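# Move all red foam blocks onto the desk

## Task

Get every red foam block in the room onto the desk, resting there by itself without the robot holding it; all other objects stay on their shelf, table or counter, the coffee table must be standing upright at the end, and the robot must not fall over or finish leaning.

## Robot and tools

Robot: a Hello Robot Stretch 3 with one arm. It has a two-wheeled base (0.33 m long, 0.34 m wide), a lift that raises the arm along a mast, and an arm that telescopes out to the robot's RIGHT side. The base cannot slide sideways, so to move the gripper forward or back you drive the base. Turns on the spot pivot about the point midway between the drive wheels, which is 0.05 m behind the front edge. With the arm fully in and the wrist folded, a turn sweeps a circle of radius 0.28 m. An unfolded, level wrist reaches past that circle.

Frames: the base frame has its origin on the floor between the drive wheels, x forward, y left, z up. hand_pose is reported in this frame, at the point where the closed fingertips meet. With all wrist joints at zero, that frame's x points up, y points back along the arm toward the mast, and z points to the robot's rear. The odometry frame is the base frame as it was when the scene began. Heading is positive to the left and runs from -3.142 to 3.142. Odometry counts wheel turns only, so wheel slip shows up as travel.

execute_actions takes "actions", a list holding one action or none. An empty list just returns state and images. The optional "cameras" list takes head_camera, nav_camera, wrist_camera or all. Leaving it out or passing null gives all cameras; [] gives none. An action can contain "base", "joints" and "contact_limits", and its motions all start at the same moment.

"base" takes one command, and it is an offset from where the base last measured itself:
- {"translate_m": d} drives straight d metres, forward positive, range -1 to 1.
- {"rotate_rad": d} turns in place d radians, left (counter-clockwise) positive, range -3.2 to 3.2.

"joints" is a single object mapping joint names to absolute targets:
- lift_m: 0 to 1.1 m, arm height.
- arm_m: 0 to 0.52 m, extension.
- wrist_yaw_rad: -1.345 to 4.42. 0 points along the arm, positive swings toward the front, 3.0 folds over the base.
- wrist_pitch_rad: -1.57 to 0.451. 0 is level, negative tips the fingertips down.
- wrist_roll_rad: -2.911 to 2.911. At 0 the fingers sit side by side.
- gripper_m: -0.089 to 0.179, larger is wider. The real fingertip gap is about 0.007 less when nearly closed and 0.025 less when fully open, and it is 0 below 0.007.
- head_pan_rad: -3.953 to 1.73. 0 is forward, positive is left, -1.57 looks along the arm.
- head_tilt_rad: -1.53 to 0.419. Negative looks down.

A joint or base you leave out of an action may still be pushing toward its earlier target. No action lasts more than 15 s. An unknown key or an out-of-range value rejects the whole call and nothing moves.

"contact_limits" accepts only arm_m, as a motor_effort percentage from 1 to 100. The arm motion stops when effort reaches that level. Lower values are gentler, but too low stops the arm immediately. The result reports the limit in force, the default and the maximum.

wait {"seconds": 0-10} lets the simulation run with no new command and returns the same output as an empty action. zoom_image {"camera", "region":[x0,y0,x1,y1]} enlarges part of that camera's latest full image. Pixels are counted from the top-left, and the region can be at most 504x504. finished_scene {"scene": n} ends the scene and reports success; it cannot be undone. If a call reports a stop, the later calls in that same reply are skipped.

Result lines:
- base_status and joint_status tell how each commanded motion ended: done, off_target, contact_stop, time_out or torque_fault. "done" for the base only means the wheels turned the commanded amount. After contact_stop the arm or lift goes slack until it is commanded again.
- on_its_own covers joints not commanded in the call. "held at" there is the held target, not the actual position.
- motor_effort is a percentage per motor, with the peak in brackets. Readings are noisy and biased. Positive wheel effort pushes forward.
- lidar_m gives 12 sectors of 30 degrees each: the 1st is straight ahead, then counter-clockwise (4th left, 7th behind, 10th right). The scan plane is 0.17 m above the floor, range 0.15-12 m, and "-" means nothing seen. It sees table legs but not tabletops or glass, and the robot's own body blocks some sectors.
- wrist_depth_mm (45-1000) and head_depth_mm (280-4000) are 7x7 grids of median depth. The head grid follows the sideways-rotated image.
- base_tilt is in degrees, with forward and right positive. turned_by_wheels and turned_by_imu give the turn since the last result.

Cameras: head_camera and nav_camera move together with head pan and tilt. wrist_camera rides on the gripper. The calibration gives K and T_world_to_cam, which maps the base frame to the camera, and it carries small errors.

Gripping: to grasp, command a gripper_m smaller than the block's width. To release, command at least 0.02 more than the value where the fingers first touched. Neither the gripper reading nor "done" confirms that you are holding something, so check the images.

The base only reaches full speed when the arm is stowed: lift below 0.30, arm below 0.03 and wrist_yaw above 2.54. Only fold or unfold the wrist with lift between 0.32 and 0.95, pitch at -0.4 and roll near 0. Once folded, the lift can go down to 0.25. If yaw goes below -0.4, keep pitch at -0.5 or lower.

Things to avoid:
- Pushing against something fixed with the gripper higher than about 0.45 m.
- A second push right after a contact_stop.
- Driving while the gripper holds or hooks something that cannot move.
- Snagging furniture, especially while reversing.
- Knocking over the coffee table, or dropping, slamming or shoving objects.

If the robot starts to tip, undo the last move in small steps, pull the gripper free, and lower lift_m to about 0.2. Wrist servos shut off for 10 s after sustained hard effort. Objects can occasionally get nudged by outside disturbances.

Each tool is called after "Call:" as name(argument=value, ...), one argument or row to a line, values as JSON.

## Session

Call:
execute_actions(
  actions=[
    {"joints": {"head_pan_rad": 0.0, "head_tilt_rad": -0.5}},
  ],
)

Call:
execute_actions(
  actions=[
    {"joints": {"head_pan_rad": -1.3, "head_tilt_rad": -0.5}},
  ],
  cameras=["head_camera", "nav_camera"],
)

Call:
execute_actions(
  actions=[
    {"joints": {"head_pan_rad": -2.6, "head_tilt_rad": -0.5}},
  ],
  cameras=["head_camera", "nav_camera"],
)

Call:
execute_actions(
  actions=[
    {"joints": {"head_pan_rad": 1.5, "head_tilt_rad": -0.5}},
  ],
  cameras=["head_camera", "nav_camera"],
)

Scene clock: 0.87 s.
base_odometry: x=+0.000 y=+0.000 heading=+0.000 (m, m, rad; odometry frame)
turned_by_wheels: +0.000 (rad since the last result)
turned_by_imu: +0.000 (rad since the last result)
base_tilt: forward=+0.4 right=+2.1 (deg)
lidar_m: 1.17 1.56 1.46 1.51 0.79 0.74 0.81 1.09 2.26 1.66 1.47 1.62
head_depth_mm: 1320 1443 1559 1269 998 1635 1340 / 1372 1500 1620 1273 1037 1626 1347 / 1437 1555 1674 1261 1408 1569 1334 / 1495 1615 1780 1338 1916 1629 1332 / 1550 1694 1865 2050 1999 1614 1334 / 1638 1790 1961 2181 2059 1627 1332 / 1703 1877 2075 2255 2042 1607 1329
base_status: not commanded
joint_positions: lift_m=+0.552 arm_m=-0.002 wrist_yaw_rad=+3.104 wrist_pitch_rad=-0.539 wrist_roll_rad=-0.008 gripper_m=+0.037 head_pan_rad=+0.007 head_tilt_rad=-0.494
joint_status: all done
motor_effort: left_wheel=+0(0) right_wheel=+0(0) lift_m=+22(22) arm_m=+0(1) wrist_yaw_rad=+0(0) wrist_pitch_rad=+4(4) wrist_roll_rad=+0(0) gripper_m=+0(0) head_pan_rad=-3(2) head_tilt_rad=-4(40) (%)
hand_pose: x=-0.0134 y=+0.0649 z=+0.5386 quat_wxyz=(+0.201, +0.682, +0.176, +0.681) (m; base frame)
wrist_depth_mm: 636 730 - - - - - / 896 861 - - - - - / 677 844 - - - - - / 655 825 - - - - - / 690 802 843 850 878 827 865 / 687 758 760 733 - 716 727 / 632 647 654 645 654 649 627
pictures: head_camera (sideways: a quarter turn clockwise sets it upright), nav_camera (sideways: a quarter turn counterclockwise sets it upright), wrist_camera
camera_calibration (this result's frames):
head_camera: T_world_to_cam=[[-0.47984, -0.00597509, -0.877335, 1.16808], [0.016165, 0.999747, -0.0156499, 0.0188619], [0.877207, -0.0216916, -0.479622, 0.568919], [0, 0, 0, 1]] pos_world=[0.061127, 0.000463029, 1.29796]
nav_camera: T_world_to_cam=[[0.450399, 0.0322144, 0.892246, -1.12196], [0.026754, -0.999387, 0.0225775, 0.0240854], [0.892426, 0.0137022, -0.450985, 0.540515], [0, 0, 0, 1]] pos_world=[0.0223175, 0.0528078, 1.24429]
wrist_camera: T_world_to_cam=[[0.999921, -0.00529676, -0.0114155, 0.0290153], [-0.0121971, -0.631236, -0.775495, 0.493075], [-0.00309823, 0.775573, -0.63125, 0.454201], [0, 0, 0, 1]] pos_world=[-0.0215917, -0.040866, 0.669423]
Images, in order (width x height): head_camera 896x504, nav_camera 672x504, wrist_camera 644x364.

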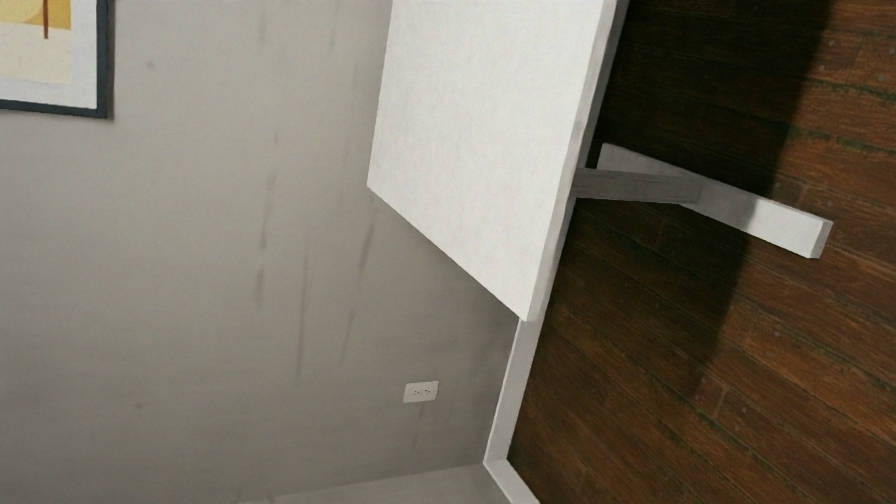

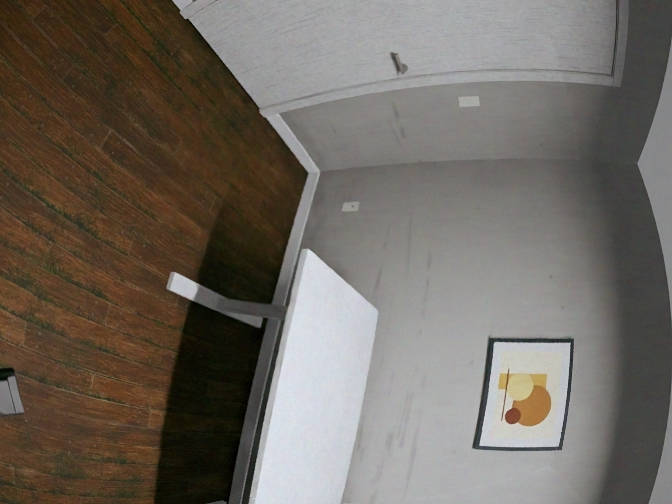

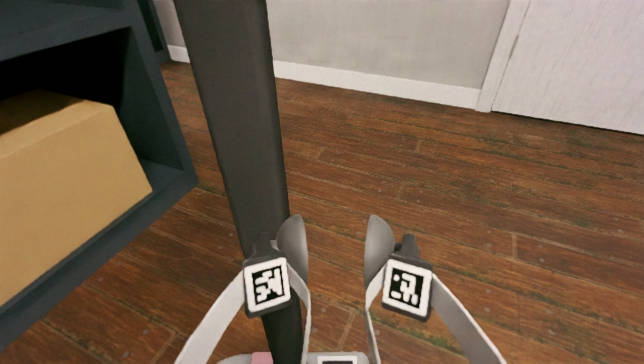

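Scene clock: 2.10 s.
base_odometry: x=+0.000 y=+0.000 heading=+0.000 (m, m, rad; odometry frame)
turned_by_wheels: +0.000 (rad since the last result)
turned_by_imu: +0.000 (rad since the last result)
base_tilt: forward=+0.3 right=+2.1 (deg)
lidar_m: 1.17 1.56 1.46 1.51 0.80 0.74 0.81 1.09 2.26 1.65 1.47 1.62
head_depth_mm: 2054 2178 2358 2485 2070 1633 1333 / 2188 2356 2521 2689 2096 1626 1341 / 2351 2501 2670 2470 2065 1624 1342 / 2254 2471 2597 1960 1996 1620 1336 / 2006 2174 2340 1505 2070 1625 1339 / 1806 1952 2043 1322 1863 1626 1333 / 1655 1767 1819 1253 1908 1614 1327
base_status: not commanded
joint_positions: lift_m=+0.552 arm_m=-0.002 wrist_yaw_rad=+3.104 wrist_pitch_rad=-0.539 wrist_roll_rad=-0.008 gripper_m=+0.037 head_pan_rad=-1.293 head_tilt_rad=-0.494
joint_status: all done
motor_effort: left_wheel=+0(0) right_wheel=+0(0) lift_m=+22(22) arm_m=+0(1) wrist_yaw_rad=+0(1) wrist_pitch_rad=+4(4) wrist_roll_rad=+0(0) gripper_m=+0(0) head_pan_rad=-3(44) head_tilt_rad=-5(3) (%)
hand_pose: x=-0.0134 y=+0.0649 z=+0.5386 quat_wxyz=(+0.201, +0.682, +0.176, +0.681) (m; base frame)
wrist_depth_mm: 647 753 - - - - - / 866 829 - - - - - / 681 871 - - - - - / 651 830 - - - - - / 680 822 874 867 861 838 833 / 689 735 747 753 - 735 712 / 655 665 641 645 634 631 634
pictures: head_camera (sideways: a quarter turn clockwise sets it upright), nav_camera (sideways: a quarter turn counterclockwise sets it upright)
camera_calibration (this result's frames):
head_camera: T_world_to_cam=[[-0.134378, 0.46096, -0.877188, 1.16578], [0.967533, 0.252258, -0.015657, 0.0130677], [0.21406, -0.850813, -0.479892, 0.573315], [0, 0, 0, 1]] pos_world=[0.0212872, -0.0528904, 1.29794]
nav_camera: T_world_to_cam=[[0.151772, -0.42557, 0.892107, -1.11996], [-0.955688, -0.293514, 0.0225714, 0.0300863], [0.25224, -0.856002, -0.451259, 0.544777], [0, 0, 0, 1]] pos_world=[0.0613173, -0.00146073, 1.24428]
Images, in order (width x height): head_camera 896x504, nav_camera 672x504.

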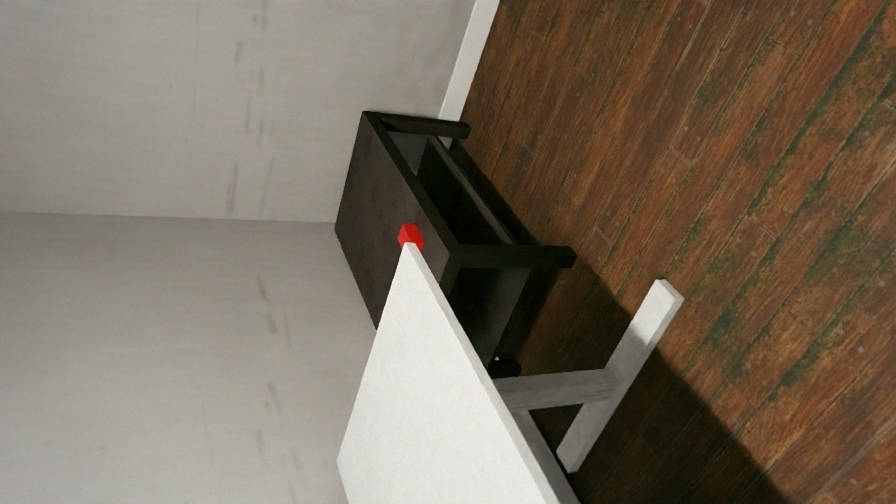

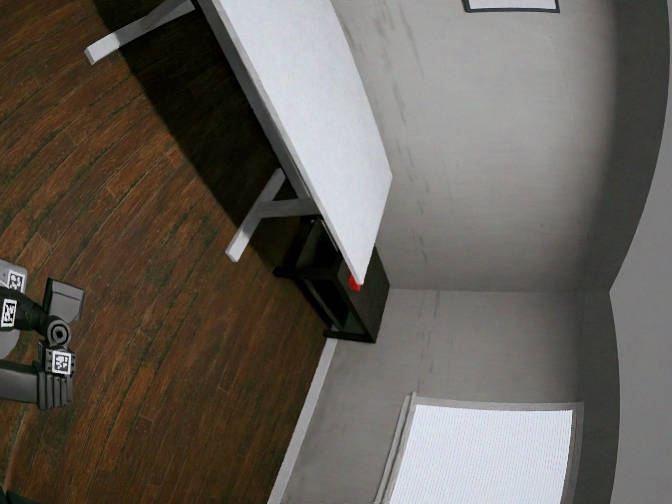

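Scene clock: 3.33 s.
base_odometry: x=+0.000 y=+0.000 heading=+0.000 (m, m, rad; odometry frame)
turned_by_wheels: +0.000 (rad since the last result)
turned_by_imu: +0.000 (rad since the last result)
base_tilt: forward=+0.3 right=+2.0 (deg)
lidar_m: 1.17 1.57 1.46 1.51 0.79 0.74 0.81 1.09 2.26 1.66 1.47 1.62
head_depth_mm: 1220 992 1037 1464 1128 1042 1160 / 1347 932 995 1608 1265 1542 1302 / 1444 1011 1102 1676 1404 1495 1331 / 1350 1160 1577 1676 1585 1572 1339 / 1272 1386 1520 1664 1855 1619 1349 / 1989 1614 1944 2196 2054 1616 1338 / 1954 2085 2292 2481 2052 1617 1328
base_status: not commanded
joint_positions: lift_m=+0.552 arm_m=-0.002 wrist_yaw_rad=+3.104 wrist_pitch_rad=-0.539 wrist_roll_rad=-0.008 gripper_m=+0.037 head_pan_rad=-2.593 head_tilt_rad=-0.494
joint_status: all done
motor_effort: left_wheel=+1(0) right_wheel=+0(0) lift_m=+21(22) arm_m=+0(1) wrist_yaw_rad=+0(0) wrist_pitch_rad=+4(4) wrist_roll_rad=+0(0) gripper_m=+0(0) head_pan_rad=-4(48) head_tilt_rad=-4(4) (%)
hand_pose: x=-0.0134 y=+0.0649 z=+0.5386 quat_wxyz=(+0.201, +0.682, +0.176, +0.681) (m; base frame)
wrist_depth_mm: 641 761 - - - - - / 867 823 - - - - - / 685 872 - - - - - / 648 865 - - - - - / 670 836 854 856 876 855 842 / 689 746 741 740 - 722 730 / 643 644 656 625 646 648 638
pictures: head_camera (sideways: a quarter turn clockwise sets it upright), nav_camera (sideways: a quarter turn counterclockwise sets it upright)
camera_calibration (this result's frames):
head_camera: T_world_to_cam=[[0.408251, 0.252807, -0.877166, 1.16244], [0.501879, -0.864796, -0.015658, 0.0159096], [-0.762528, -0.433838, -0.479932, 0.579325], [0, 0, 0, 1]] pos_world=[-0.0408003, -0.0287817, 1.29794]
nav_camera: T_world_to_cam=[[-0.369498, -0.260101, 0.892087, -1.11675], [-0.538463, 0.842347, 0.0225704, 0.0275425], [-0.757317, -0.472016, -0.451301, 0.550989], [0, 0, 0, 1]] pos_world=[0.0194653, -0.0535944, 1.24428]
Images, in order (width x height): head_camera 896x504, nav_camera 672x504.

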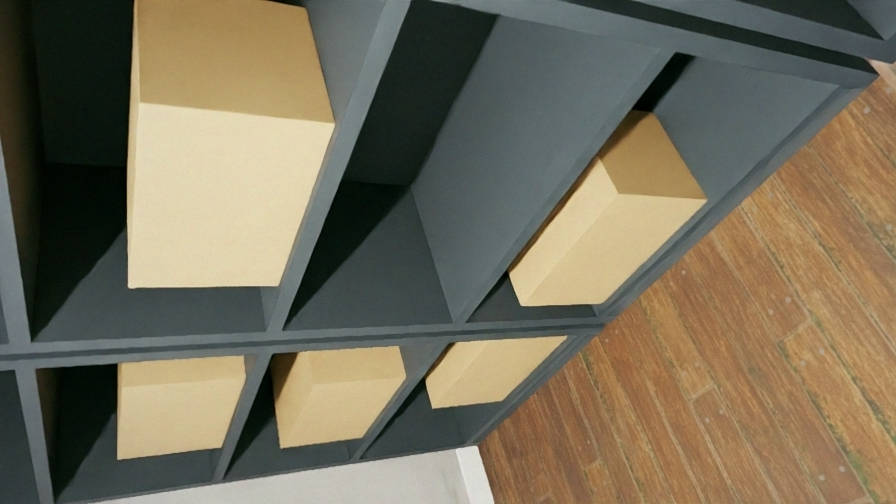

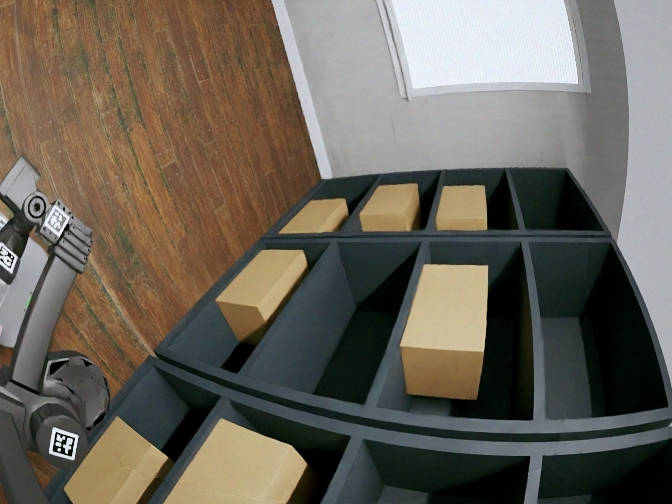

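Scene clock: 5.87 s.
base_odometry: x=+0.000 y=+0.000 heading=+0.000 (m, m, rad; odometry frame)
turned_by_wheels: +0.000 (rad since the last result)
turned_by_imu: +0.000 (rad since the last result)
base_tilt: forward=+0.4 right=+2.0 (deg)
lidar_m: 1.16 1.56 1.46 1.51 0.80 0.74 0.81 1.09 2.27 1.65 1.47 1.62
head_depth_mm: 1216 1299 1418 1535 1687 1634 1344 / 1251 1350 1469 1608 1773 1624 1336 / 1280 1393 1518 1664 1844 1638 1341 / 1332 1446 1574 1729 1895 1628 1343 / 1366 1486 1631 1816 1957 1617 1330 / 1411 1546 1695 1891 2010 1610 1332 / 1471 1608 1761 1994 2052 1616 1328
base_status: not commanded
joint_positions: lift_m=+0.552 arm_m=-0.002 wrist_yaw_rad=+3.104 wrist_pitch_rad=-0.539 wrist_roll_rad=-0.008 gripper_m=+0.037 head_pan_rad=+1.493 head_tilt_rad=-0.494
joint_status: all done
motor_effort: left_wheel=+0(0) right_wheel=+0(0) lift_m=+22(22) arm_m=-1(1) wrist_yaw_rad=-1(0) wrist_pitch_rad=+4(4) wrist_roll_rad=+0(0) gripper_m=+1(0) head_pan_rad=+4(43) head_tilt_rad=-3(6) (%)
hand_pose: x=-0.0134 y=+0.0649 z=+0.5386 quat_wxyz=(+0.201, +0.682, +0.176, +0.681) (m; base frame)
wrist_depth_mm: 640 742 - - - - - / 889 856 - - - - - / 677 883 - - - - - / 654 824 - - - - - / 671 828 856 861 868 854 829 / 689 723 753 732 - 725 747 / 642 638 641 633 653 646 630
pictures: head_camera (sideways: a quarter turn clockwise sets it upright), nav_camera (sideways: a quarter turn counterclockwise sets it upright)
camera_calibration (this result's frames):
head_camera: T_world_to_cam=[[-0.0347398, -0.478929, -0.877166, 1.16514], [-0.99478, 0.100836, -0.015658, 0.0250392], [0.0959487, 0.872043, -0.479932, 0.574088], [0, 0, 0, 1]] pos_world=[0.0103024, 0.0548668, 1.29794]
nav_camera: T_world_to_cam=[[0.00610009, 0.451823, 0.892087, -1.11905], [0.998059, -0.0580382, 0.0225704, 0.0181696], [0.061973, 0.890217, -0.451301, 0.545991], [0, 0, 0, 1]] pos_world=[-0.0451448, 0.0206146, 1.24428]
Images, in order (width x height): head_camera 896x504, nav_camera 672x504.

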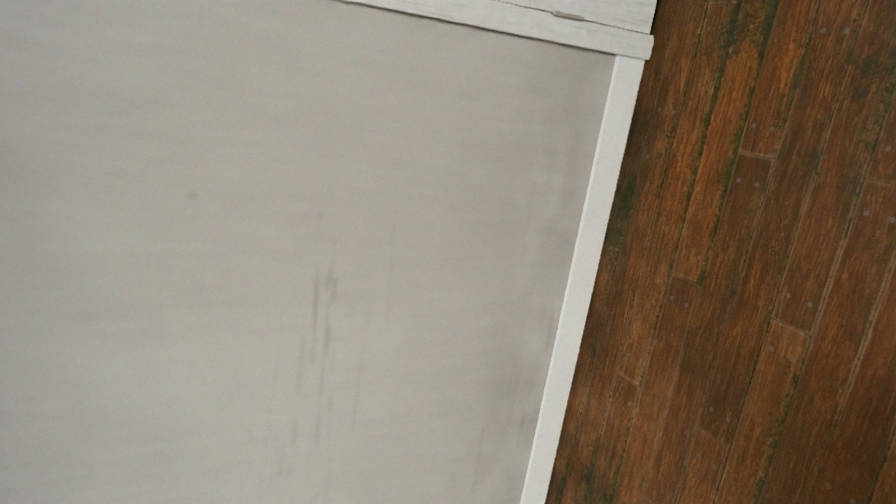

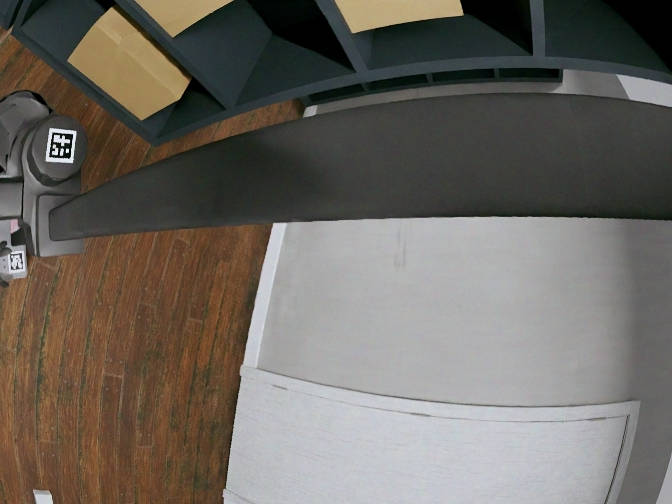

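Call:
execute_actions(
  actions=[
    {"base": {"rotate_rad": -1.585}, "joints": {"lift_m": 0.27, "head_pan_rad": 0.0, "head_tilt_rad": -0.6}},
  ],
  cameras=[],
)

Call:
execute_actions(
  actions=[
    {"base": {"translate_m": 1.0}},
  ],
  cameras=["head_camera"],
)

Scene clock: 52.47 s.
base_odometry: x=+0.000 y=+0.000 heading=-1.585 (m, m, rad; odometry frame)
turned_by_wheels: -1.585 (rad since the last result)
turned_by_imu: -1.573 (rad since the last result)
base_tilt: forward=+0.4 right=+2.0 (deg)
lidar_m: 1.66 1.47 1.62 1.17 1.58 1.46 1.51 0.80 0.75 0.80 1.10 2.27
head_depth_mm: 1889 2042 2248 2386 1843 1502 1263 / 1963 2139 2358 2416 1849 1494 1264 / 2033 2209 2453 2402 1838 1494 1258 / 2118 2316 2597 2431 1836 1493 1260 / 2184 2431 2586 2406 1851 1496 1257 / 2279 2544 2315 2204 1848 1489 1248 / 2235 2358 2209 2125 1827 1490 1256
base_status: done
joint_positions: lift_m=+0.270 arm_m=-0.002 wrist_yaw_rad=+3.104 wrist_pitch_rad=-0.541 wrist_roll_rad=-0.008 gripper_m=+0.037 head_pan_rad=+0.007 head_tilt_rad=-0.593
joint_status: all done
motor_effort: left_wheel=+2(13) right_wheel=-2(9) lift_m=+16(19) arm_m=-1(1) wrist_yaw_rad=+1(1) wrist_pitch_rad=+4(4) wrist_roll_rad=+0(0) gripper_m=+1(0) head_pan_rad=-4(46) head_tilt_rad=-4(20) (%)
hand_pose: x=-0.0134 y=+0.0647 z=+0.2565 quat_wxyz=(+0.201, +0.682, +0.177, +0.681) (m; base frame)
wrist_depth_mm: - - - - - - - / - - - - - - - / 776 767 777 740 762 721 731 / 611 619 611 608 601 597 593 / 510 529 - 533 507 497 493 / 444 - - - - 430 426 / - - - - 372 378 378
pictures: none
No camera images: the call's "cameras" was empty. Leave "cameras" out to get every camera's image.

Scene clock: 57.50 s.
base_odometry: x=-0.014 y=-1.000 heading=-1.585 (m, m, rad; odometry frame)
turned_by_wheels: +0.000 (rad since the last result)
turned_by_imu: +0.006 (rad since the last result)
base_tilt: forward=+0.3 right=+2.1 (deg)
lidar_m: 1.37 0.73 0.75 1.23 1.57 2.37 1.81 1.23 1.15 1.16 1.45 1.35
head_depth_mm: 1100 1200 1297 1478 1678 1500 1258 / 1137 1249 1373 1547 1713 1494 1258 / 1194 1309 1438 1634 1775 1495 1265 / 1237 1358 1513 1706 1829 1479 1258 / 1285 1413 1592 1690 1779 1492 1256 / 1349 1491 1676 1543 1564 1487 1250 / 1407 1556 1753 1539 1224 1352 1254
base_status: done
joint_positions: lift_m=+0.270 arm_m=-0.002 wrist_yaw_rad=+3.104 wrist_pitch_rad=-0.541 wrist_roll_rad=-0.008 gripper_m=+0.037 head_pan_rad=+0.007 head_tilt_rad=-0.594
joint_status: not commanded
motor_effort: left_wheel=+1(9) right_wheel=-2(6) lift_m=+17(17) arm_m=+0(1) wrist_yaw_rad=+0(0) wrist_pitch_rad=+4(4) wrist_roll_rad=+0(0) gripper_m=+0(1) head_pan_rad=-4(4) head_tilt_rad=-4(4) (%)
hand_pose: x=-0.0134 y=+0.0647 z=+0.2564 quat_wxyz=(+0.201, +0.682, +0.177, +0.681) (m; base frame)
wrist_depth_mm: - - - - - 955 892 / - - - - - 941 910 / 780 792 755 733 737 745 718 / 611 616 608 604 579 580 597 / 507 516 - 532 506 491 485 / 450 - - - - 428 428 / - - - - 374 371 372
pictures: head_camera (sideways: a quarter turn clockwise sets it upright)
camera_calibration (this result's frames):
head_camera: T_world_to_cam=[[-0.565196, -0.00663744, -0.82493, 1.10026], [0.0143431, 0.999737, -0.0178711, 0.0217625], [0.824832, -0.0219327, -0.564953, 0.680261], [0, 0, 0, 1]] pos_world=[0.0604512, 0.000466087, 1.29234]
Images, in order (width x height): head_camera 896x504.

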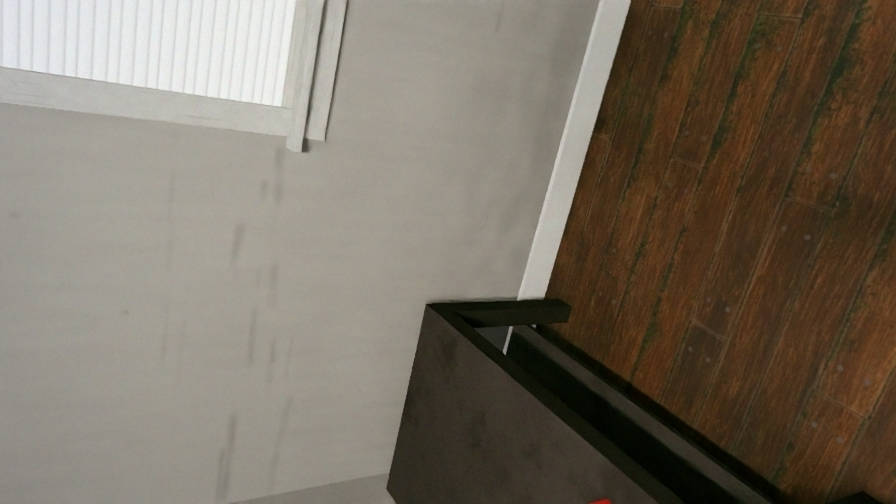

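Call:
execute_actions(
  actions=[
    {"base": {"translate_m": 0.615}},
  ],
  cameras=[],
)

Call:
execute_actions(
  actions=[
    {"base": {"rotate_rad": 2.77}, "joints": {"head_pan_rad": -1.57, "head_tilt_rad": -0.9}},
  ],
  cameras=["head_camera", "nav_camera"],
)

Scene clock: 76.27 s.
base_odometry: x=-0.023 y=-1.615 heading=-1.585 (m, m, rad; odometry frame)
turned_by_wheels: +0.000 (rad since the last result)
turned_by_imu: +0.004 (rad since the last result)
base_tilt: forward=+0.3 right=+2.0 (deg)
lidar_m: 0.77 1.03 0.88 0.39 0.76 1.82 2.22 1.50 1.39 1.26 0.85 0.79
head_depth_mm: 629 687 750 819 942 1074 1205 / 652 714 787 878 992 1135 1237 / 677 743 823 923 1052 1222 1263 / 705 775 862 970 1111 1310 1251 / 734 810 908 1029 1167 1239 1251 / 760 848 956 1094 1203 993 1159 / 796 890 1005 1157 1179 962 826
base_status: done
joint_positions: lift_m=+0.270 arm_m=-0.002 wrist_yaw_rad=+3.104 wrist_pitch_rad=-0.541 wrist_roll_rad=-0.008 gripper_m=+0.037 head_pan_rad=+0.007 head_tilt_rad=-0.594
joint_status: not commanded
motor_effort: left_wheel=+1(10) right_wheel=-1(6) lift_m=+17(17) arm_m=-1(1) wrist_yaw_rad=+0(0) wrist_pitch_rad=+4(4) wrist_roll_rad=-1(0) gripper_m=+0(0) head_pan_rad=-4(4) head_tilt_rad=-4(4) (%)
hand_pose: x=-0.0134 y=+0.0647 z=+0.2564 quat_wxyz=(+0.201, +0.682, +0.177, +0.681) (m; base frame)
wrist_depth_mm: - - - 941 826 824 722 / - - - 875 622 600 597 / 763 778 685 671 675 491 452 / 623 590 613 573 601 604 588 / 509 528 - 552 519 507 493 / 448 - - - - 427 426 / - - - - 382 372 375
pictures: none
No camera images: the call's "cameras" was empty. Leave "cameras" out to get every camera's image.

Scene clock: 79.33 s.
base_odometry: x=-0.023 y=-1.615 heading=+1.185 (m, m, rad; odometry frame)
turned_by_wheels: +2.770 (rad since the last result)
turned_by_imu: +2.739 (rad since the last result)
base_tilt: forward=+0.3 right=+2.1 (deg)
lidar_m: 2.93 1.98 1.44 1.38 1.07 0.81 0.79 0.78 0.99 0.42 0.39 0.75
head_depth_mm: 850 989 1170 1096 942 1214 1136 / 856 987 1178 1090 940 1210 1137 / 854 990 1180 1101 938 1204 1161 / 854 990 1181 1087 897 1208 1160 / 857 996 1189 1082 935 1135 1141 / 860 1001 1193 1474 1410 1221 1122 / 863 999 1197 1484 1442 1257 1120
base_status: done
joint_positions: lift_m=+0.270 arm_m=-0.002 wrist_yaw_rad=+3.104 wrist_pitch_rad=-0.541 wrist_roll_rad=-0.008 gripper_m=+0.037 head_pan_rad=-1.563 head_tilt_rad=-0.889
joint_status: all done
motor_effort: left_wheel=-2(9) right_wheel=+2(12) lift_m=+17(16) arm_m=-1(1) wrist_yaw_rad=+0(1) wrist_pitch_rad=+4(4) wrist_roll_rad=+0(0) gripper_m=+0(1) head_pan_rad=-4(47) head_tilt_rad=-8(35) (%)
hand_pose: x=-0.0134 y=+0.0646 z=+0.2564 quat_wxyz=(+0.201, +0.682, +0.177, +0.681) (m; base frame)
wrist_depth_mm: 825 - - - - - - / 815 - - - - - - / 752 765 771 749 753 746 744 / 616 609 621 598 609 589 593 / 515 523 - 540 512 495 491 / 444 - - - - 426 428 / - - - - 376 367 374
pictures: head_camera (sideways: a quarter turn clockwise sets it upright), nav_camera (sideways: a quarter turn counterclockwise sets it upright)
camera_calibration (this result's frames):
head_camera: T_world_to_cam=[[-0.00873751, 0.780947, -0.624536, 0.835697], [0.999701, -0.00745009, -0.0233021, 0.0228145], [-0.0228506, -0.624553, -0.780648, 0.965984], [0, 0, 0, 1]] pos_world=[0.00656751, -0.0491577, 1.27655]
nav_camera: T_world_to_cam=[[0.035012, -0.759492, 0.649574, -0.803096], [-0.999307, -0.0348218, 0.0131485, 0.0426292], [0.0126331, -0.649584, -0.760185, 0.94811], [0, 0, 0, 1]] pos_world=[0.0587401, 0.00741663, 1.24185]
Images, in order (width x height): head_camera 896x504, nav_camera 672x504.

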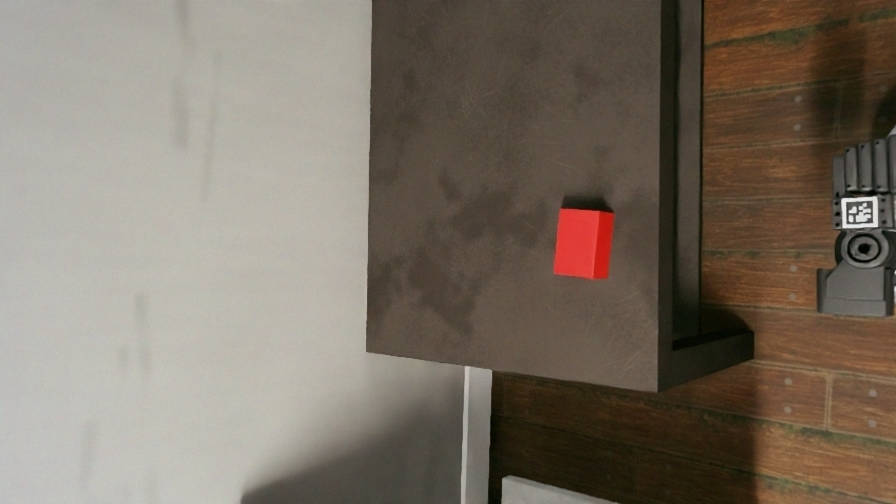

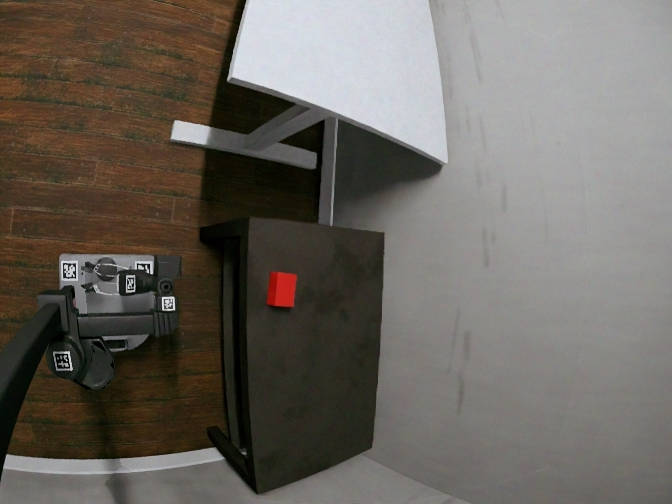

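Call:
execute_actions(
  actions=[
    {"joints": {"lift_m": 0.62, "wrist_pitch_rad": -0.4, "wrist_roll_rad": 0.0}},
  ],
  cameras=[],
)

Call:
execute_actions(
  actions=[
    {"joints": {"wrist_yaw_rad": 0.0, "gripper_m": 0.16}},
  ],
  cameras=[],
)

Call:
execute_actions(
  actions=[
    {"joints": {"wrist_pitch_rad": -0.81, "arm_m": 0.06}},
  ],
  cameras=["wrist_camera"],
)

Scene clock: 96.77 s.
base_odometry: x=-0.023 y=-1.615 heading=+1.185 (m, m, rad; odometry frame)
turned_by_wheels: +0.000 (rad since the last result)
turned_by_imu: +0.001 (rad since the last result)
base_tilt: forward=+0.4 right=+2.1 (deg)
lidar_m: 2.93 1.99 1.43 1.38 1.08 0.81 0.79 0.77 0.99 0.42 0.39 0.75
head_depth_mm: 852 982 1178 1100 942 1221 1137 / 855 991 1178 1097 938 1142 - / 857 992 1183 1095 932 1148 - / 854 997 1182 1085 896 1137 - / 857 993 1186 1088 927 1059 1105 / 860 1001 1199 1483 1414 1223 1121 / 860 1008 1195 1491 1444 1264 1119
base_status: not commanded
joint_positions: lift_m=+0.620 arm_m=-0.002 wrist_yaw_rad=+3.104 wrist_pitch_rad=-0.421 wrist_roll_rad=-0.006 gripper_m=+0.037 head_pan_rad=-1.563 head_tilt_rad=-0.889
joint_status: all done
motor_effort: left_wheel=-2(2) right_wheel=+2(2) lift_m=+26(30) arm_m=-1(1) wrist_yaw_rad=-1(0) wrist_pitch_rad=+6(6) wrist_roll_rad=+4(3) gripper_m=+0(0) head_pan_rad=-4(4) head_tilt_rad=-7(6) (%)
hand_pose: x=-0.0128 y=+0.0814 z=+0.6318 quat_wxyz=(+0.161, +0.692, +0.135, +0.691) (m; base frame)
wrist_depth_mm: 838 - - - - - - / 812 - - - - - - / 865 - - - - - - / 876 - - - - - - / 839 - - - - - - / 858 929 947 888 - 867 882 / 744 767 770 771 745 755 751
pictures: none
No camera images: the call's "cameras" was empty. Leave "cameras" out to get every camera's image.

Scene clock: 99.33 s.
base_odometry: x=-0.023 y=-1.615 heading=+1.185 (m, m, rad; odometry frame)
turned_by_wheels: +0.000 (rad since the last result)
turned_by_imu: +0.000 (rad since the last result)
base_tilt: forward=+0.3 right=+2.1 (deg)
lidar_m: 2.93 1.99 1.43 1.38 1.07 0.81 0.80 0.77 0.99 0.42 0.39 0.75
head_depth_mm: 850 989 1177 1108 940 1216 1140 / 854 990 1172 1098 938 1144 - / 849 996 1177 1092 956 1140 - / 860 997 1184 1089 898 - - / 859 995 1190 1088 953 1137 1133 / 858 998 1191 1484 1418 1215 1125 / 862 1005 1192 1492 1433 1256 1123
base_status: not commanded
joint_positions: lift_m=+0.620 arm_m=-0.002 wrist_yaw_rad=+0.003 wrist_pitch_rad=-0.421 wrist_roll_rad=-0.005 gripper_m=+0.160 head_pan_rad=-1.563 head_tilt_rad=-0.889
joint_status: all done
motor_effort: left_wheel=-2(2) right_wheel=+2(2) lift_m=+26(26) arm_m=-1(1) wrist_yaw_rad=-2(3) wrist_pitch_rad=+6(6) wrist_roll_rad=+3(4) gripper_m=+1(92) head_pan_rad=-4(5) head_tilt_rad=-7(7) (%)
hand_pose: x=-0.0208 y=-0.3666 z=+0.6318 quat_wxyz=(+0.694, +0.149, -0.689, -0.147) (m; base frame)
wrist_depth_mm: 565 655 660 639 615 599 592 / 745 718 699 692 663 657 642 / 839 795 763 724 707 693 685 / 879 899 843 549 561 540 536 / - 976 458 439 439 452 430 / 866 - 366 322 353 359 361 / 541 740 314 312 309 310 300
pictures: none
No camera images: the call's "cameras" was empty. Leave "cameras" out to get every camera's image.

Scene clock: 100.97 s.
base_odometry: x=-0.023 y=-1.615 heading=+1.185 (m, m, rad; odometry frame)
turned_by_wheels: +0.000 (rad since the last result)
turned_by_imu: +0.000 (rad since the last result)
base_tilt: forward=+0.4 right=+2.1 (deg)
lidar_m: 2.94 1.99 1.43 1.38 1.08 0.81 0.80 0.77 0.99 0.42 0.39 0.75
head_depth_mm: 849 989 1179 1101 943 1217 1159 / 853 990 1178 1094 938 - - / 852 989 1187 1093 941 - 1134 / 856 991 1181 1088 915 - 1130 / 862 1002 1190 1085 934 1138 1122 / 862 999 1188 1472 1410 1217 1128 / 863 1005 1196 1498 1443 1256 1119
base_status: not commanded
joint_positions: lift_m=+0.620 arm_m=+0.060 wrist_yaw_rad=+0.002 wrist_pitch_rad=-0.819 wrist_roll_rad=-0.005 gripper_m=+0.160 head_pan_rad=-1.563 head_tilt_rad=-0.889
joint_status: all done
motor_effort: left_wheel=-2(3) right_wheel=+2(2) lift_m=+26(26) arm_m=+2(0) wrist_yaw_rad=-2(2) wrist_pitch_rad=+2(7) wrist_roll_rad=+3(3) gripper_m=+1(0) head_pan_rad=-4(4) head_tilt_rad=-7(7) (%)
hand_pose: x=-0.0212 y=-0.3621 z=+0.5549 quat_wxyz=(+0.651, +0.283, -0.646, -0.280) (m; base frame)
wrist_depth_mm: 717 696 529 480 472 469 462 / 819 812 415 407 408 398 398 / 928 945 362 358 351 347 347 / 835 841 315 267 296 310 308 / 608 713 287 281 281 284 276 / 702 - 267 267 259 259 252 / 632 637 612 642 637 624 591
pictures: wrist_camera
camera_calibration (this result's frames):
wrist_camera: T_world_to_cam=[[-0.999369, -0.0282109, -0.0215776, -0.0103395], [-0.0108273, 0.820602, -0.571398, 0.648601], [0.0338262, -0.570804, -0.82039, 0.413798], [0, 0, 0, 1]] pos_world=[-0.0173076, -0.296338, 0.709861]
Images, in order (width x height): wrist_camera 644x364.

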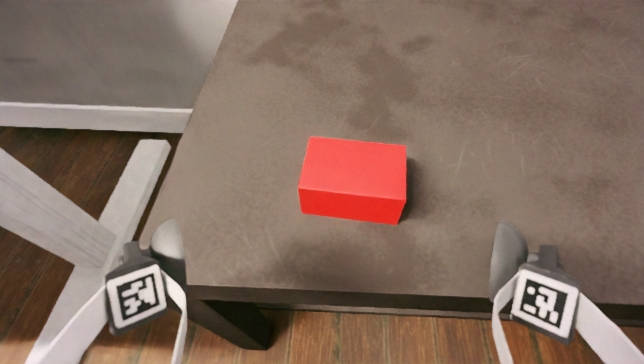

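Call:
execute_actions(
  actions=[],
)

Scene clock: 122.30 s.
base_odometry: x=-0.023 y=-1.615 heading=+1.185 (m, m, rad; odometry frame)
turned_by_wheels: +0.000 (rad since the last result)
turned_by_imu: +0.000 (rad since the last result)
base_tilt: forward=+0.4 right=+2.0 (deg)
lidar_m: 2.93 1.98 1.43 1.39 1.08 0.82 0.80 0.78 0.99 0.42 0.39 0.75
head_depth_mm: 850 987 1175 1098 949 1214 1150 / 851 987 1177 1099 940 - - / 853 995 1185 1088 935 - 1129 / 854 993 1178 1091 917 - 1125 / 858 993 1187 1085 934 1136 1127 / 863 996 1193 1481 1417 1218 1126 / 863 1004 1200 1496 1434 1258 1118
base_status: not commanded
joint_positions: lift_m=+0.620 arm_m=+0.060 wrist_yaw_rad=+0.002 wrist_pitch_rad=-0.819 wrist_roll_rad=-0.005 gripper_m=+0.160 head_pan_rad=-1.563 head_tilt_rad=-0.889
joint_status: all done
motor_effort: left_wheel=-2(3) right_wheel=+2(2) lift_m=+26(26) arm_m=+1(0) wrist_yaw_rad=-2(2) wrist_pitch_rad=+2(7) wrist_roll_rad=+3(3) gripper_m=+1(0) head_pan_rad=-5(4) head_tilt_rad=-7(7) (%)
hand_pose: x=-0.0212 y=-0.3621 z=+0.5549 quat_wxyz=(+0.651, +0.283, -0.646, -0.280) (m; base frame)
wrist_depth_mm: 733 697 518 477 481 459 465 / 844 813 422 409 401 397 402 / 965 918 359 356 354 347 348 / 857 812 321 268 300 304 308 / 614 715 284 281 280 285 274 / 672 - 266 265 258 264 253 / 641 646 630 626 624 608 595
pictures: head_camera (sideways: a quarter turn clockwise sets it upright), nav_camera (sideways: a quarter turn counterclockwise sets it upright), wrist_camera
camera_calibration (this result's frames):
head_camera: T_world_to_cam=[[-0.00873713, 0.780947, -0.624536, 0.835697], [0.999701, -0.00745057, -0.0233021, 0.0228145], [-0.0228509, -0.624553, -0.780648, 0.965984], [0, 0, 0, 1]] pos_world=[0.00656749, -0.0491577, 1.27655]
nav_camera: T_world_to_cam=[[0.0350117, -0.759492, 0.649574, -0.803096], [-0.999307, -0.0348213, 0.0131485, 0.0426292], [0.0126328, -0.649584, -0.760185, 0.94811], [0, 0, 0, 1]] pos_world=[0.0587401, 0.0074166, 1.24185]
wrist_camera: T_world_to_cam=[[-0.999369, -0.0282108, -0.0215777, -0.0103394], [-0.0108272, 0.820602, -0.571398, 0.648601], [0.0338262, -0.570804, -0.82039, 0.413798], [0, 0, 0, 1]] pos_world=[-0.0173076, -0.296338, 0.709861]
Images, in order (width x height): head_camera 896x504, nav_camera 672x504, wrist_camera 644x364.

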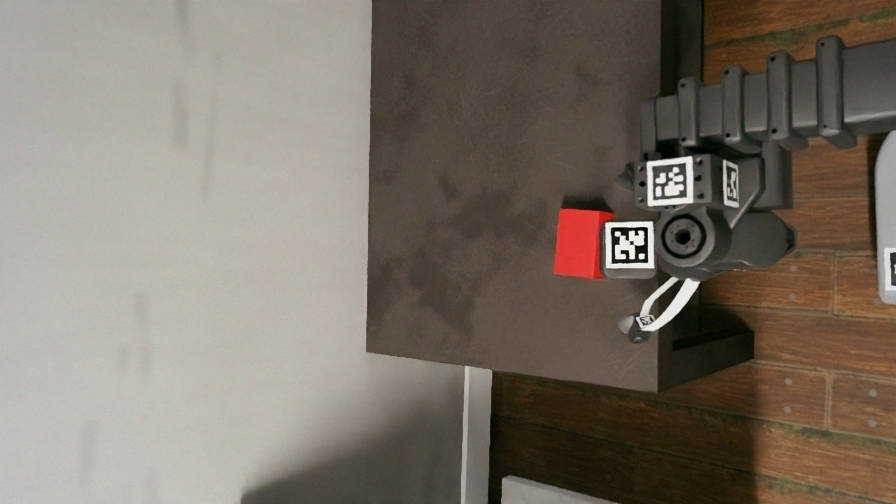

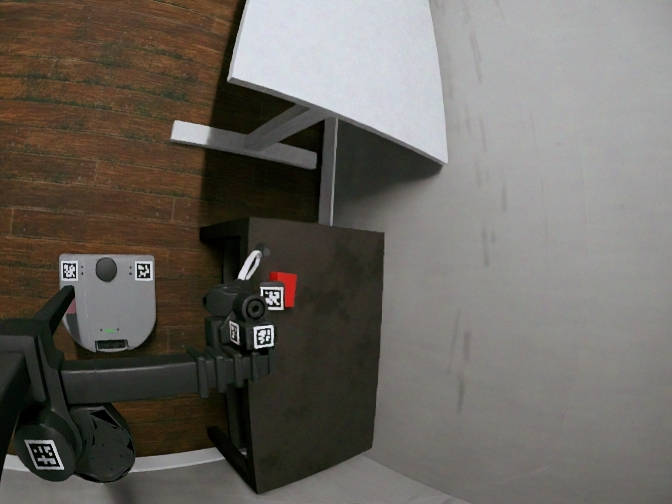

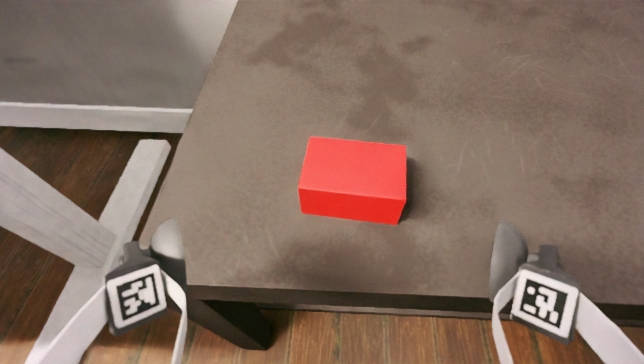

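Call:
execute_actions(
  actions=[
    {"base": {"translate_m": -0.012}, "joints": {"arm_m": 0.15, "lift_m": 0.58}},
  ],
  cameras=["wrist_camera", "head_camera"],
)

Scene clock: 131.83 s.
base_odometry: x=-0.027 y=-1.626 heading=+1.185 (m, m, rad; odometry frame)
turned_by_wheels: +0.000 (rad since the last result)
turned_by_imu: +0.000 (rad since the last result)
base_tilt: forward=+0.3 right=+2.1 (deg)
lidar_m: 2.95 2.00 1.44 1.39 1.06 0.80 0.78 0.76 0.99 0.88 0.39 0.75
head_depth_mm: 851 986 1170 1099 942 1211 1138 / 853 986 1176 1095 957 1016 - / 855 988 1175 1097 981 1227 1145 / 853 992 1180 1077 973 1227 1139 / 858 991 1196 1087 932 1139 1123 / 859 993 1191 1435 1384 1219 1127 / 862 1005 1200 1482 1435 1254 1123
base_status: done
joint_positions: lift_m=+0.580 arm_m=+0.150 wrist_yaw_rad=+0.002 wrist_pitch_rad=-0.820 wrist_roll_rad=-0.005 gripper_m=+0.160 head_pan_rad=-1.563 head_tilt_rad=-0.889
joint_status: all done
motor_effort: left_wheel=-2(7) right_wheel=+3(4) lift_m=+17(23) arm_m=+1(3) wrist_yaw_rad=-2(1) wrist_pitch_rad=+2(3) wrist_roll_rad=+3(3) gripper_m=+1(1) head_pan_rad=-4(4) head_tilt_rad=-6(7) (%)
hand_pose: x=-0.0213 y=-0.4519 z=+0.5152 quat_wxyz=(+0.651, +0.283, -0.646, -0.281) (m; base frame)
wrist_depth_mm: 613 612 407 403 400 401 391 / 742 672 346 346 348 338 341 / 854 811 306 300 301 295 294 / 825 278 269 264 265 262 261 / 719 248 241 191 198 239 234 / 556 - 218 179 180 213 214 / 565 199 201 198 196 198 192
pictures: head_camera (sideways: a quarter turn clockwise sets it upright), wrist_camera
camera_calibration (this result's frames):
head_camera: T_world_to_cam=[[-0.00873155, 0.780947, -0.624536, 0.835697], [0.999701, -0.00745772, -0.0233021, 0.0228145], [-0.0228554, -0.624552, -0.780648, 0.965984], [0, 0, 0, 1]] pos_world=[0.00656714, -0.0491577, 1.27655]
wrist_camera: T_world_to_cam=[[-0.999378, -0.0277609, -0.0217317, -0.0134907], [-0.0104162, 0.821393, -0.570268, 0.699343], [0.0336814, -0.569687, -0.821171, 0.330948], [0, 0, 0, 1]] pos_world=[-0.0173446, -0.386273, 0.670284]
Images, in order (width x height): head_camera 896x504, wrist_camera 644x364.

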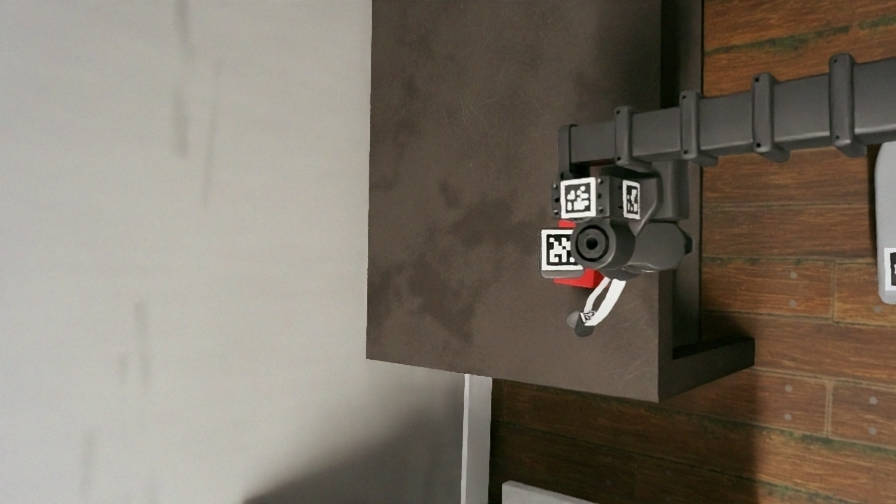

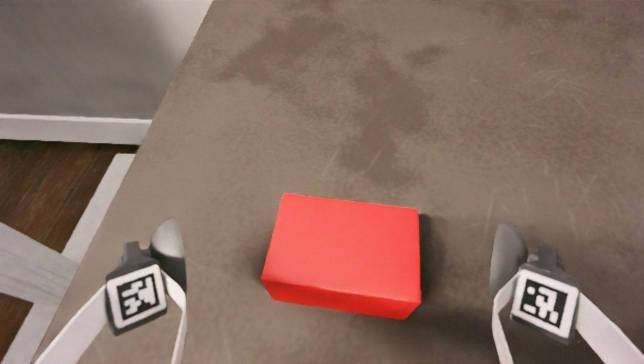

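Call:
execute_actions(
  actions=[
    {"joints": {"arm_m": 0.162, "lift_m": 0.546}},
  ],
  cameras=["wrist_camera", "head_camera"],
)

Call:
execute_actions(
  actions=[
    {"joints": {"gripper_m": 0.06}},
  ],
  cameras=["wrist_camera"],
)

Scene clock: 145.90 s.
base_odometry: x=-0.027 y=-1.626 heading=+1.185 (m, m, rad; odometry frame)
turned_by_wheels: +0.000 (rad since the last result)
turned_by_imu: +0.000 (rad since the last result)
base_tilt: forward=+0.3 right=+2.1 (deg)
lidar_m: 2.94 2.00 1.43 1.39 1.05 0.80 0.78 0.76 0.99 0.88 0.39 0.75
head_depth_mm: 850 988 1173 1103 944 1210 1144 / 852 988 1181 1096 951 1152 - / 853 993 1180 1094 972 1220 1132 / 856 991 1184 1086 974 1226 1141 / 857 996 1188 1084 948 1137 1129 / 859 995 1188 1434 1386 1219 1120 / 862 1000 1194 1491 1434 1261 1124
base_status: not commanded
joint_positions: lift_m=+0.546 arm_m=+0.162 wrist_yaw_rad=+0.002 wrist_pitch_rad=-0.820 wrist_roll_rad=-0.005 gripper_m=+0.160 head_pan_rad=-1.563 head_tilt_rad=-0.889
joint_status: all done
motor_effort: left_wheel=-1(2) right_wheel=+3(3) lift_m=+17(15) arm_m=+1(2) wrist_yaw_rad=-2(2) wrist_pitch_rad=+3(3) wrist_roll_rad=+3(3) gripper_m=+1(0) head_pan_rad=-3(4) head_tilt_rad=-7(7) (%)
hand_pose: x=-0.0213 y=-0.4638 z=+0.4812 quat_wxyz=(+0.651, +0.283, -0.646, -0.281) (m; base frame)
wrist_depth_mm: 615 589 346 345 340 337 335 / 736 646 298 292 290 285 284 / 808 265 259 256 254 252 248 / 761 229 225 227 225 222 220 / 521 209 202 154 157 204 198 / 188 - 182 142 139 179 180 / 173 170 169 167 165 167 163
pictures: head_camera (sideways: a quarter turn clockwise sets it upright), wrist_camera
camera_calibration (this result's frames):
head_camera: T_world_to_cam=[[-0.00873146, 0.780947, -0.624536, 0.835697], [0.999701, -0.00745784, -0.0233021, 0.0228145], [-0.0228554, -0.624552, -0.780648, 0.965984], [0, 0, 0, 1]] pos_world=[0.00656713, -0.0491577, 1.27655]
wrist_camera: T_world_to_cam=[[-0.999378, -0.0277574, -0.0217358, -0.0145591], [-0.0104162, 0.821482, -0.57014, 0.689759], [0.0336811, -0.569559, -0.82126, 0.296289], [0, 0, 0, 1]] pos_world=[-0.0173447, -0.398275, 0.636273]
Images, in order (width x height): head_camera 896x504, wrist_camera 644x364.

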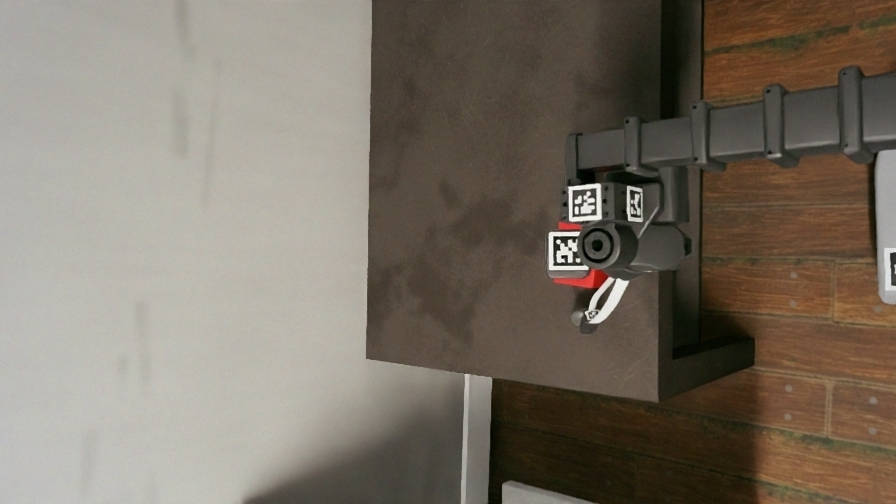

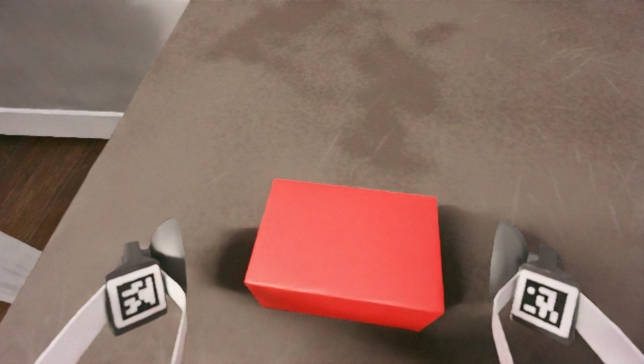

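Scene clock: 147.40 s.
base_odometry: x=-0.027 y=-1.626 heading=+1.185 (m, m, rad; odometry frame)
turned_by_wheels: +0.000 (rad since the last result)
turned_by_imu: +0.000 (rad since the last result)
base_tilt: forward=+0.3 right=+2.1 (deg)
lidar_m: 2.95 2.00 1.44 1.39 1.06 0.80 0.78 0.76 0.99 0.88 0.39 0.75
head_depth_mm: 851 989 1177 1102 941 1210 1138 / 853 989 1173 1101 951 1152 - / 855 996 1179 1091 980 1225 1138 / 854 992 1178 1084 972 1222 1134 / 858 1001 1190 1084 929 1140 1127 / 858 998 1195 1433 1380 1215 1127 / 862 1005 1193 1494 1430 1255 1122
base_status: not commanded
joint_positions: lift_m=+0.546 arm_m=+0.162 wrist_yaw_rad=+0.002 wrist_pitch_rad=-0.821 wrist_roll_rad=-0.005 gripper_m=+0.061 head_pan_rad=-1.563 head_tilt_rad=-0.889
joint_status: all done
motor_effort: left_wheel=-2(2) right_wheel=+3(3) lift_m=+16(16) arm_m=+2(1) wrist_yaw_rad=-1(1) wrist_pitch_rad=+3(3) wrist_roll_rad=+3(3) gripper_m=-16(95) head_pan_rad=-4(3) head_tilt_rad=-7(7) (%)
hand_pose: x=-0.0213 y=-0.4636 z=+0.4810 quat_wxyz=(+0.650, +0.284, -0.646, -0.281) (m; base frame)
wrist_depth_mm: 609 578 338 348 342 332 335 / 709 658 295 292 290 288 285 / 828 265 256 254 254 251 248 / 793 230 228 225 225 222 220 / 368 204 204 153 152 199 199 / 187 186 145 141 138 183 182 / 171 171 168 168 165 164 166
pictures: wrist_camera
camera_calibration (this result's frames):
wrist_camera: T_world_to_cam=[[-0.999389, -0.0273528, -0.0217624, -0.014417], [-0.0101031, 0.822075, -0.56929, 0.689366], [0.033462, -0.568722, -0.821849, 0.296945], [0, 0, 0, 1]] pos_world=[-0.0173798, -0.398226, 0.636179]
Images, in order (width x height): wrist_camera 644x364.

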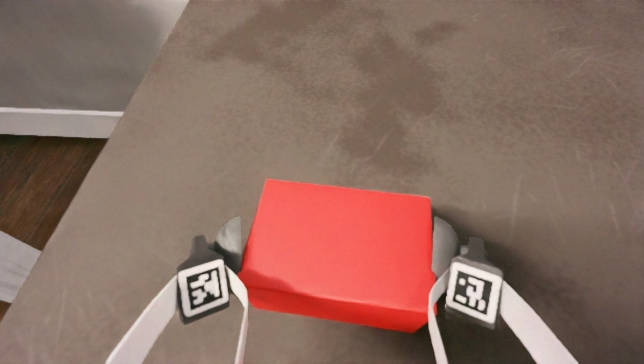

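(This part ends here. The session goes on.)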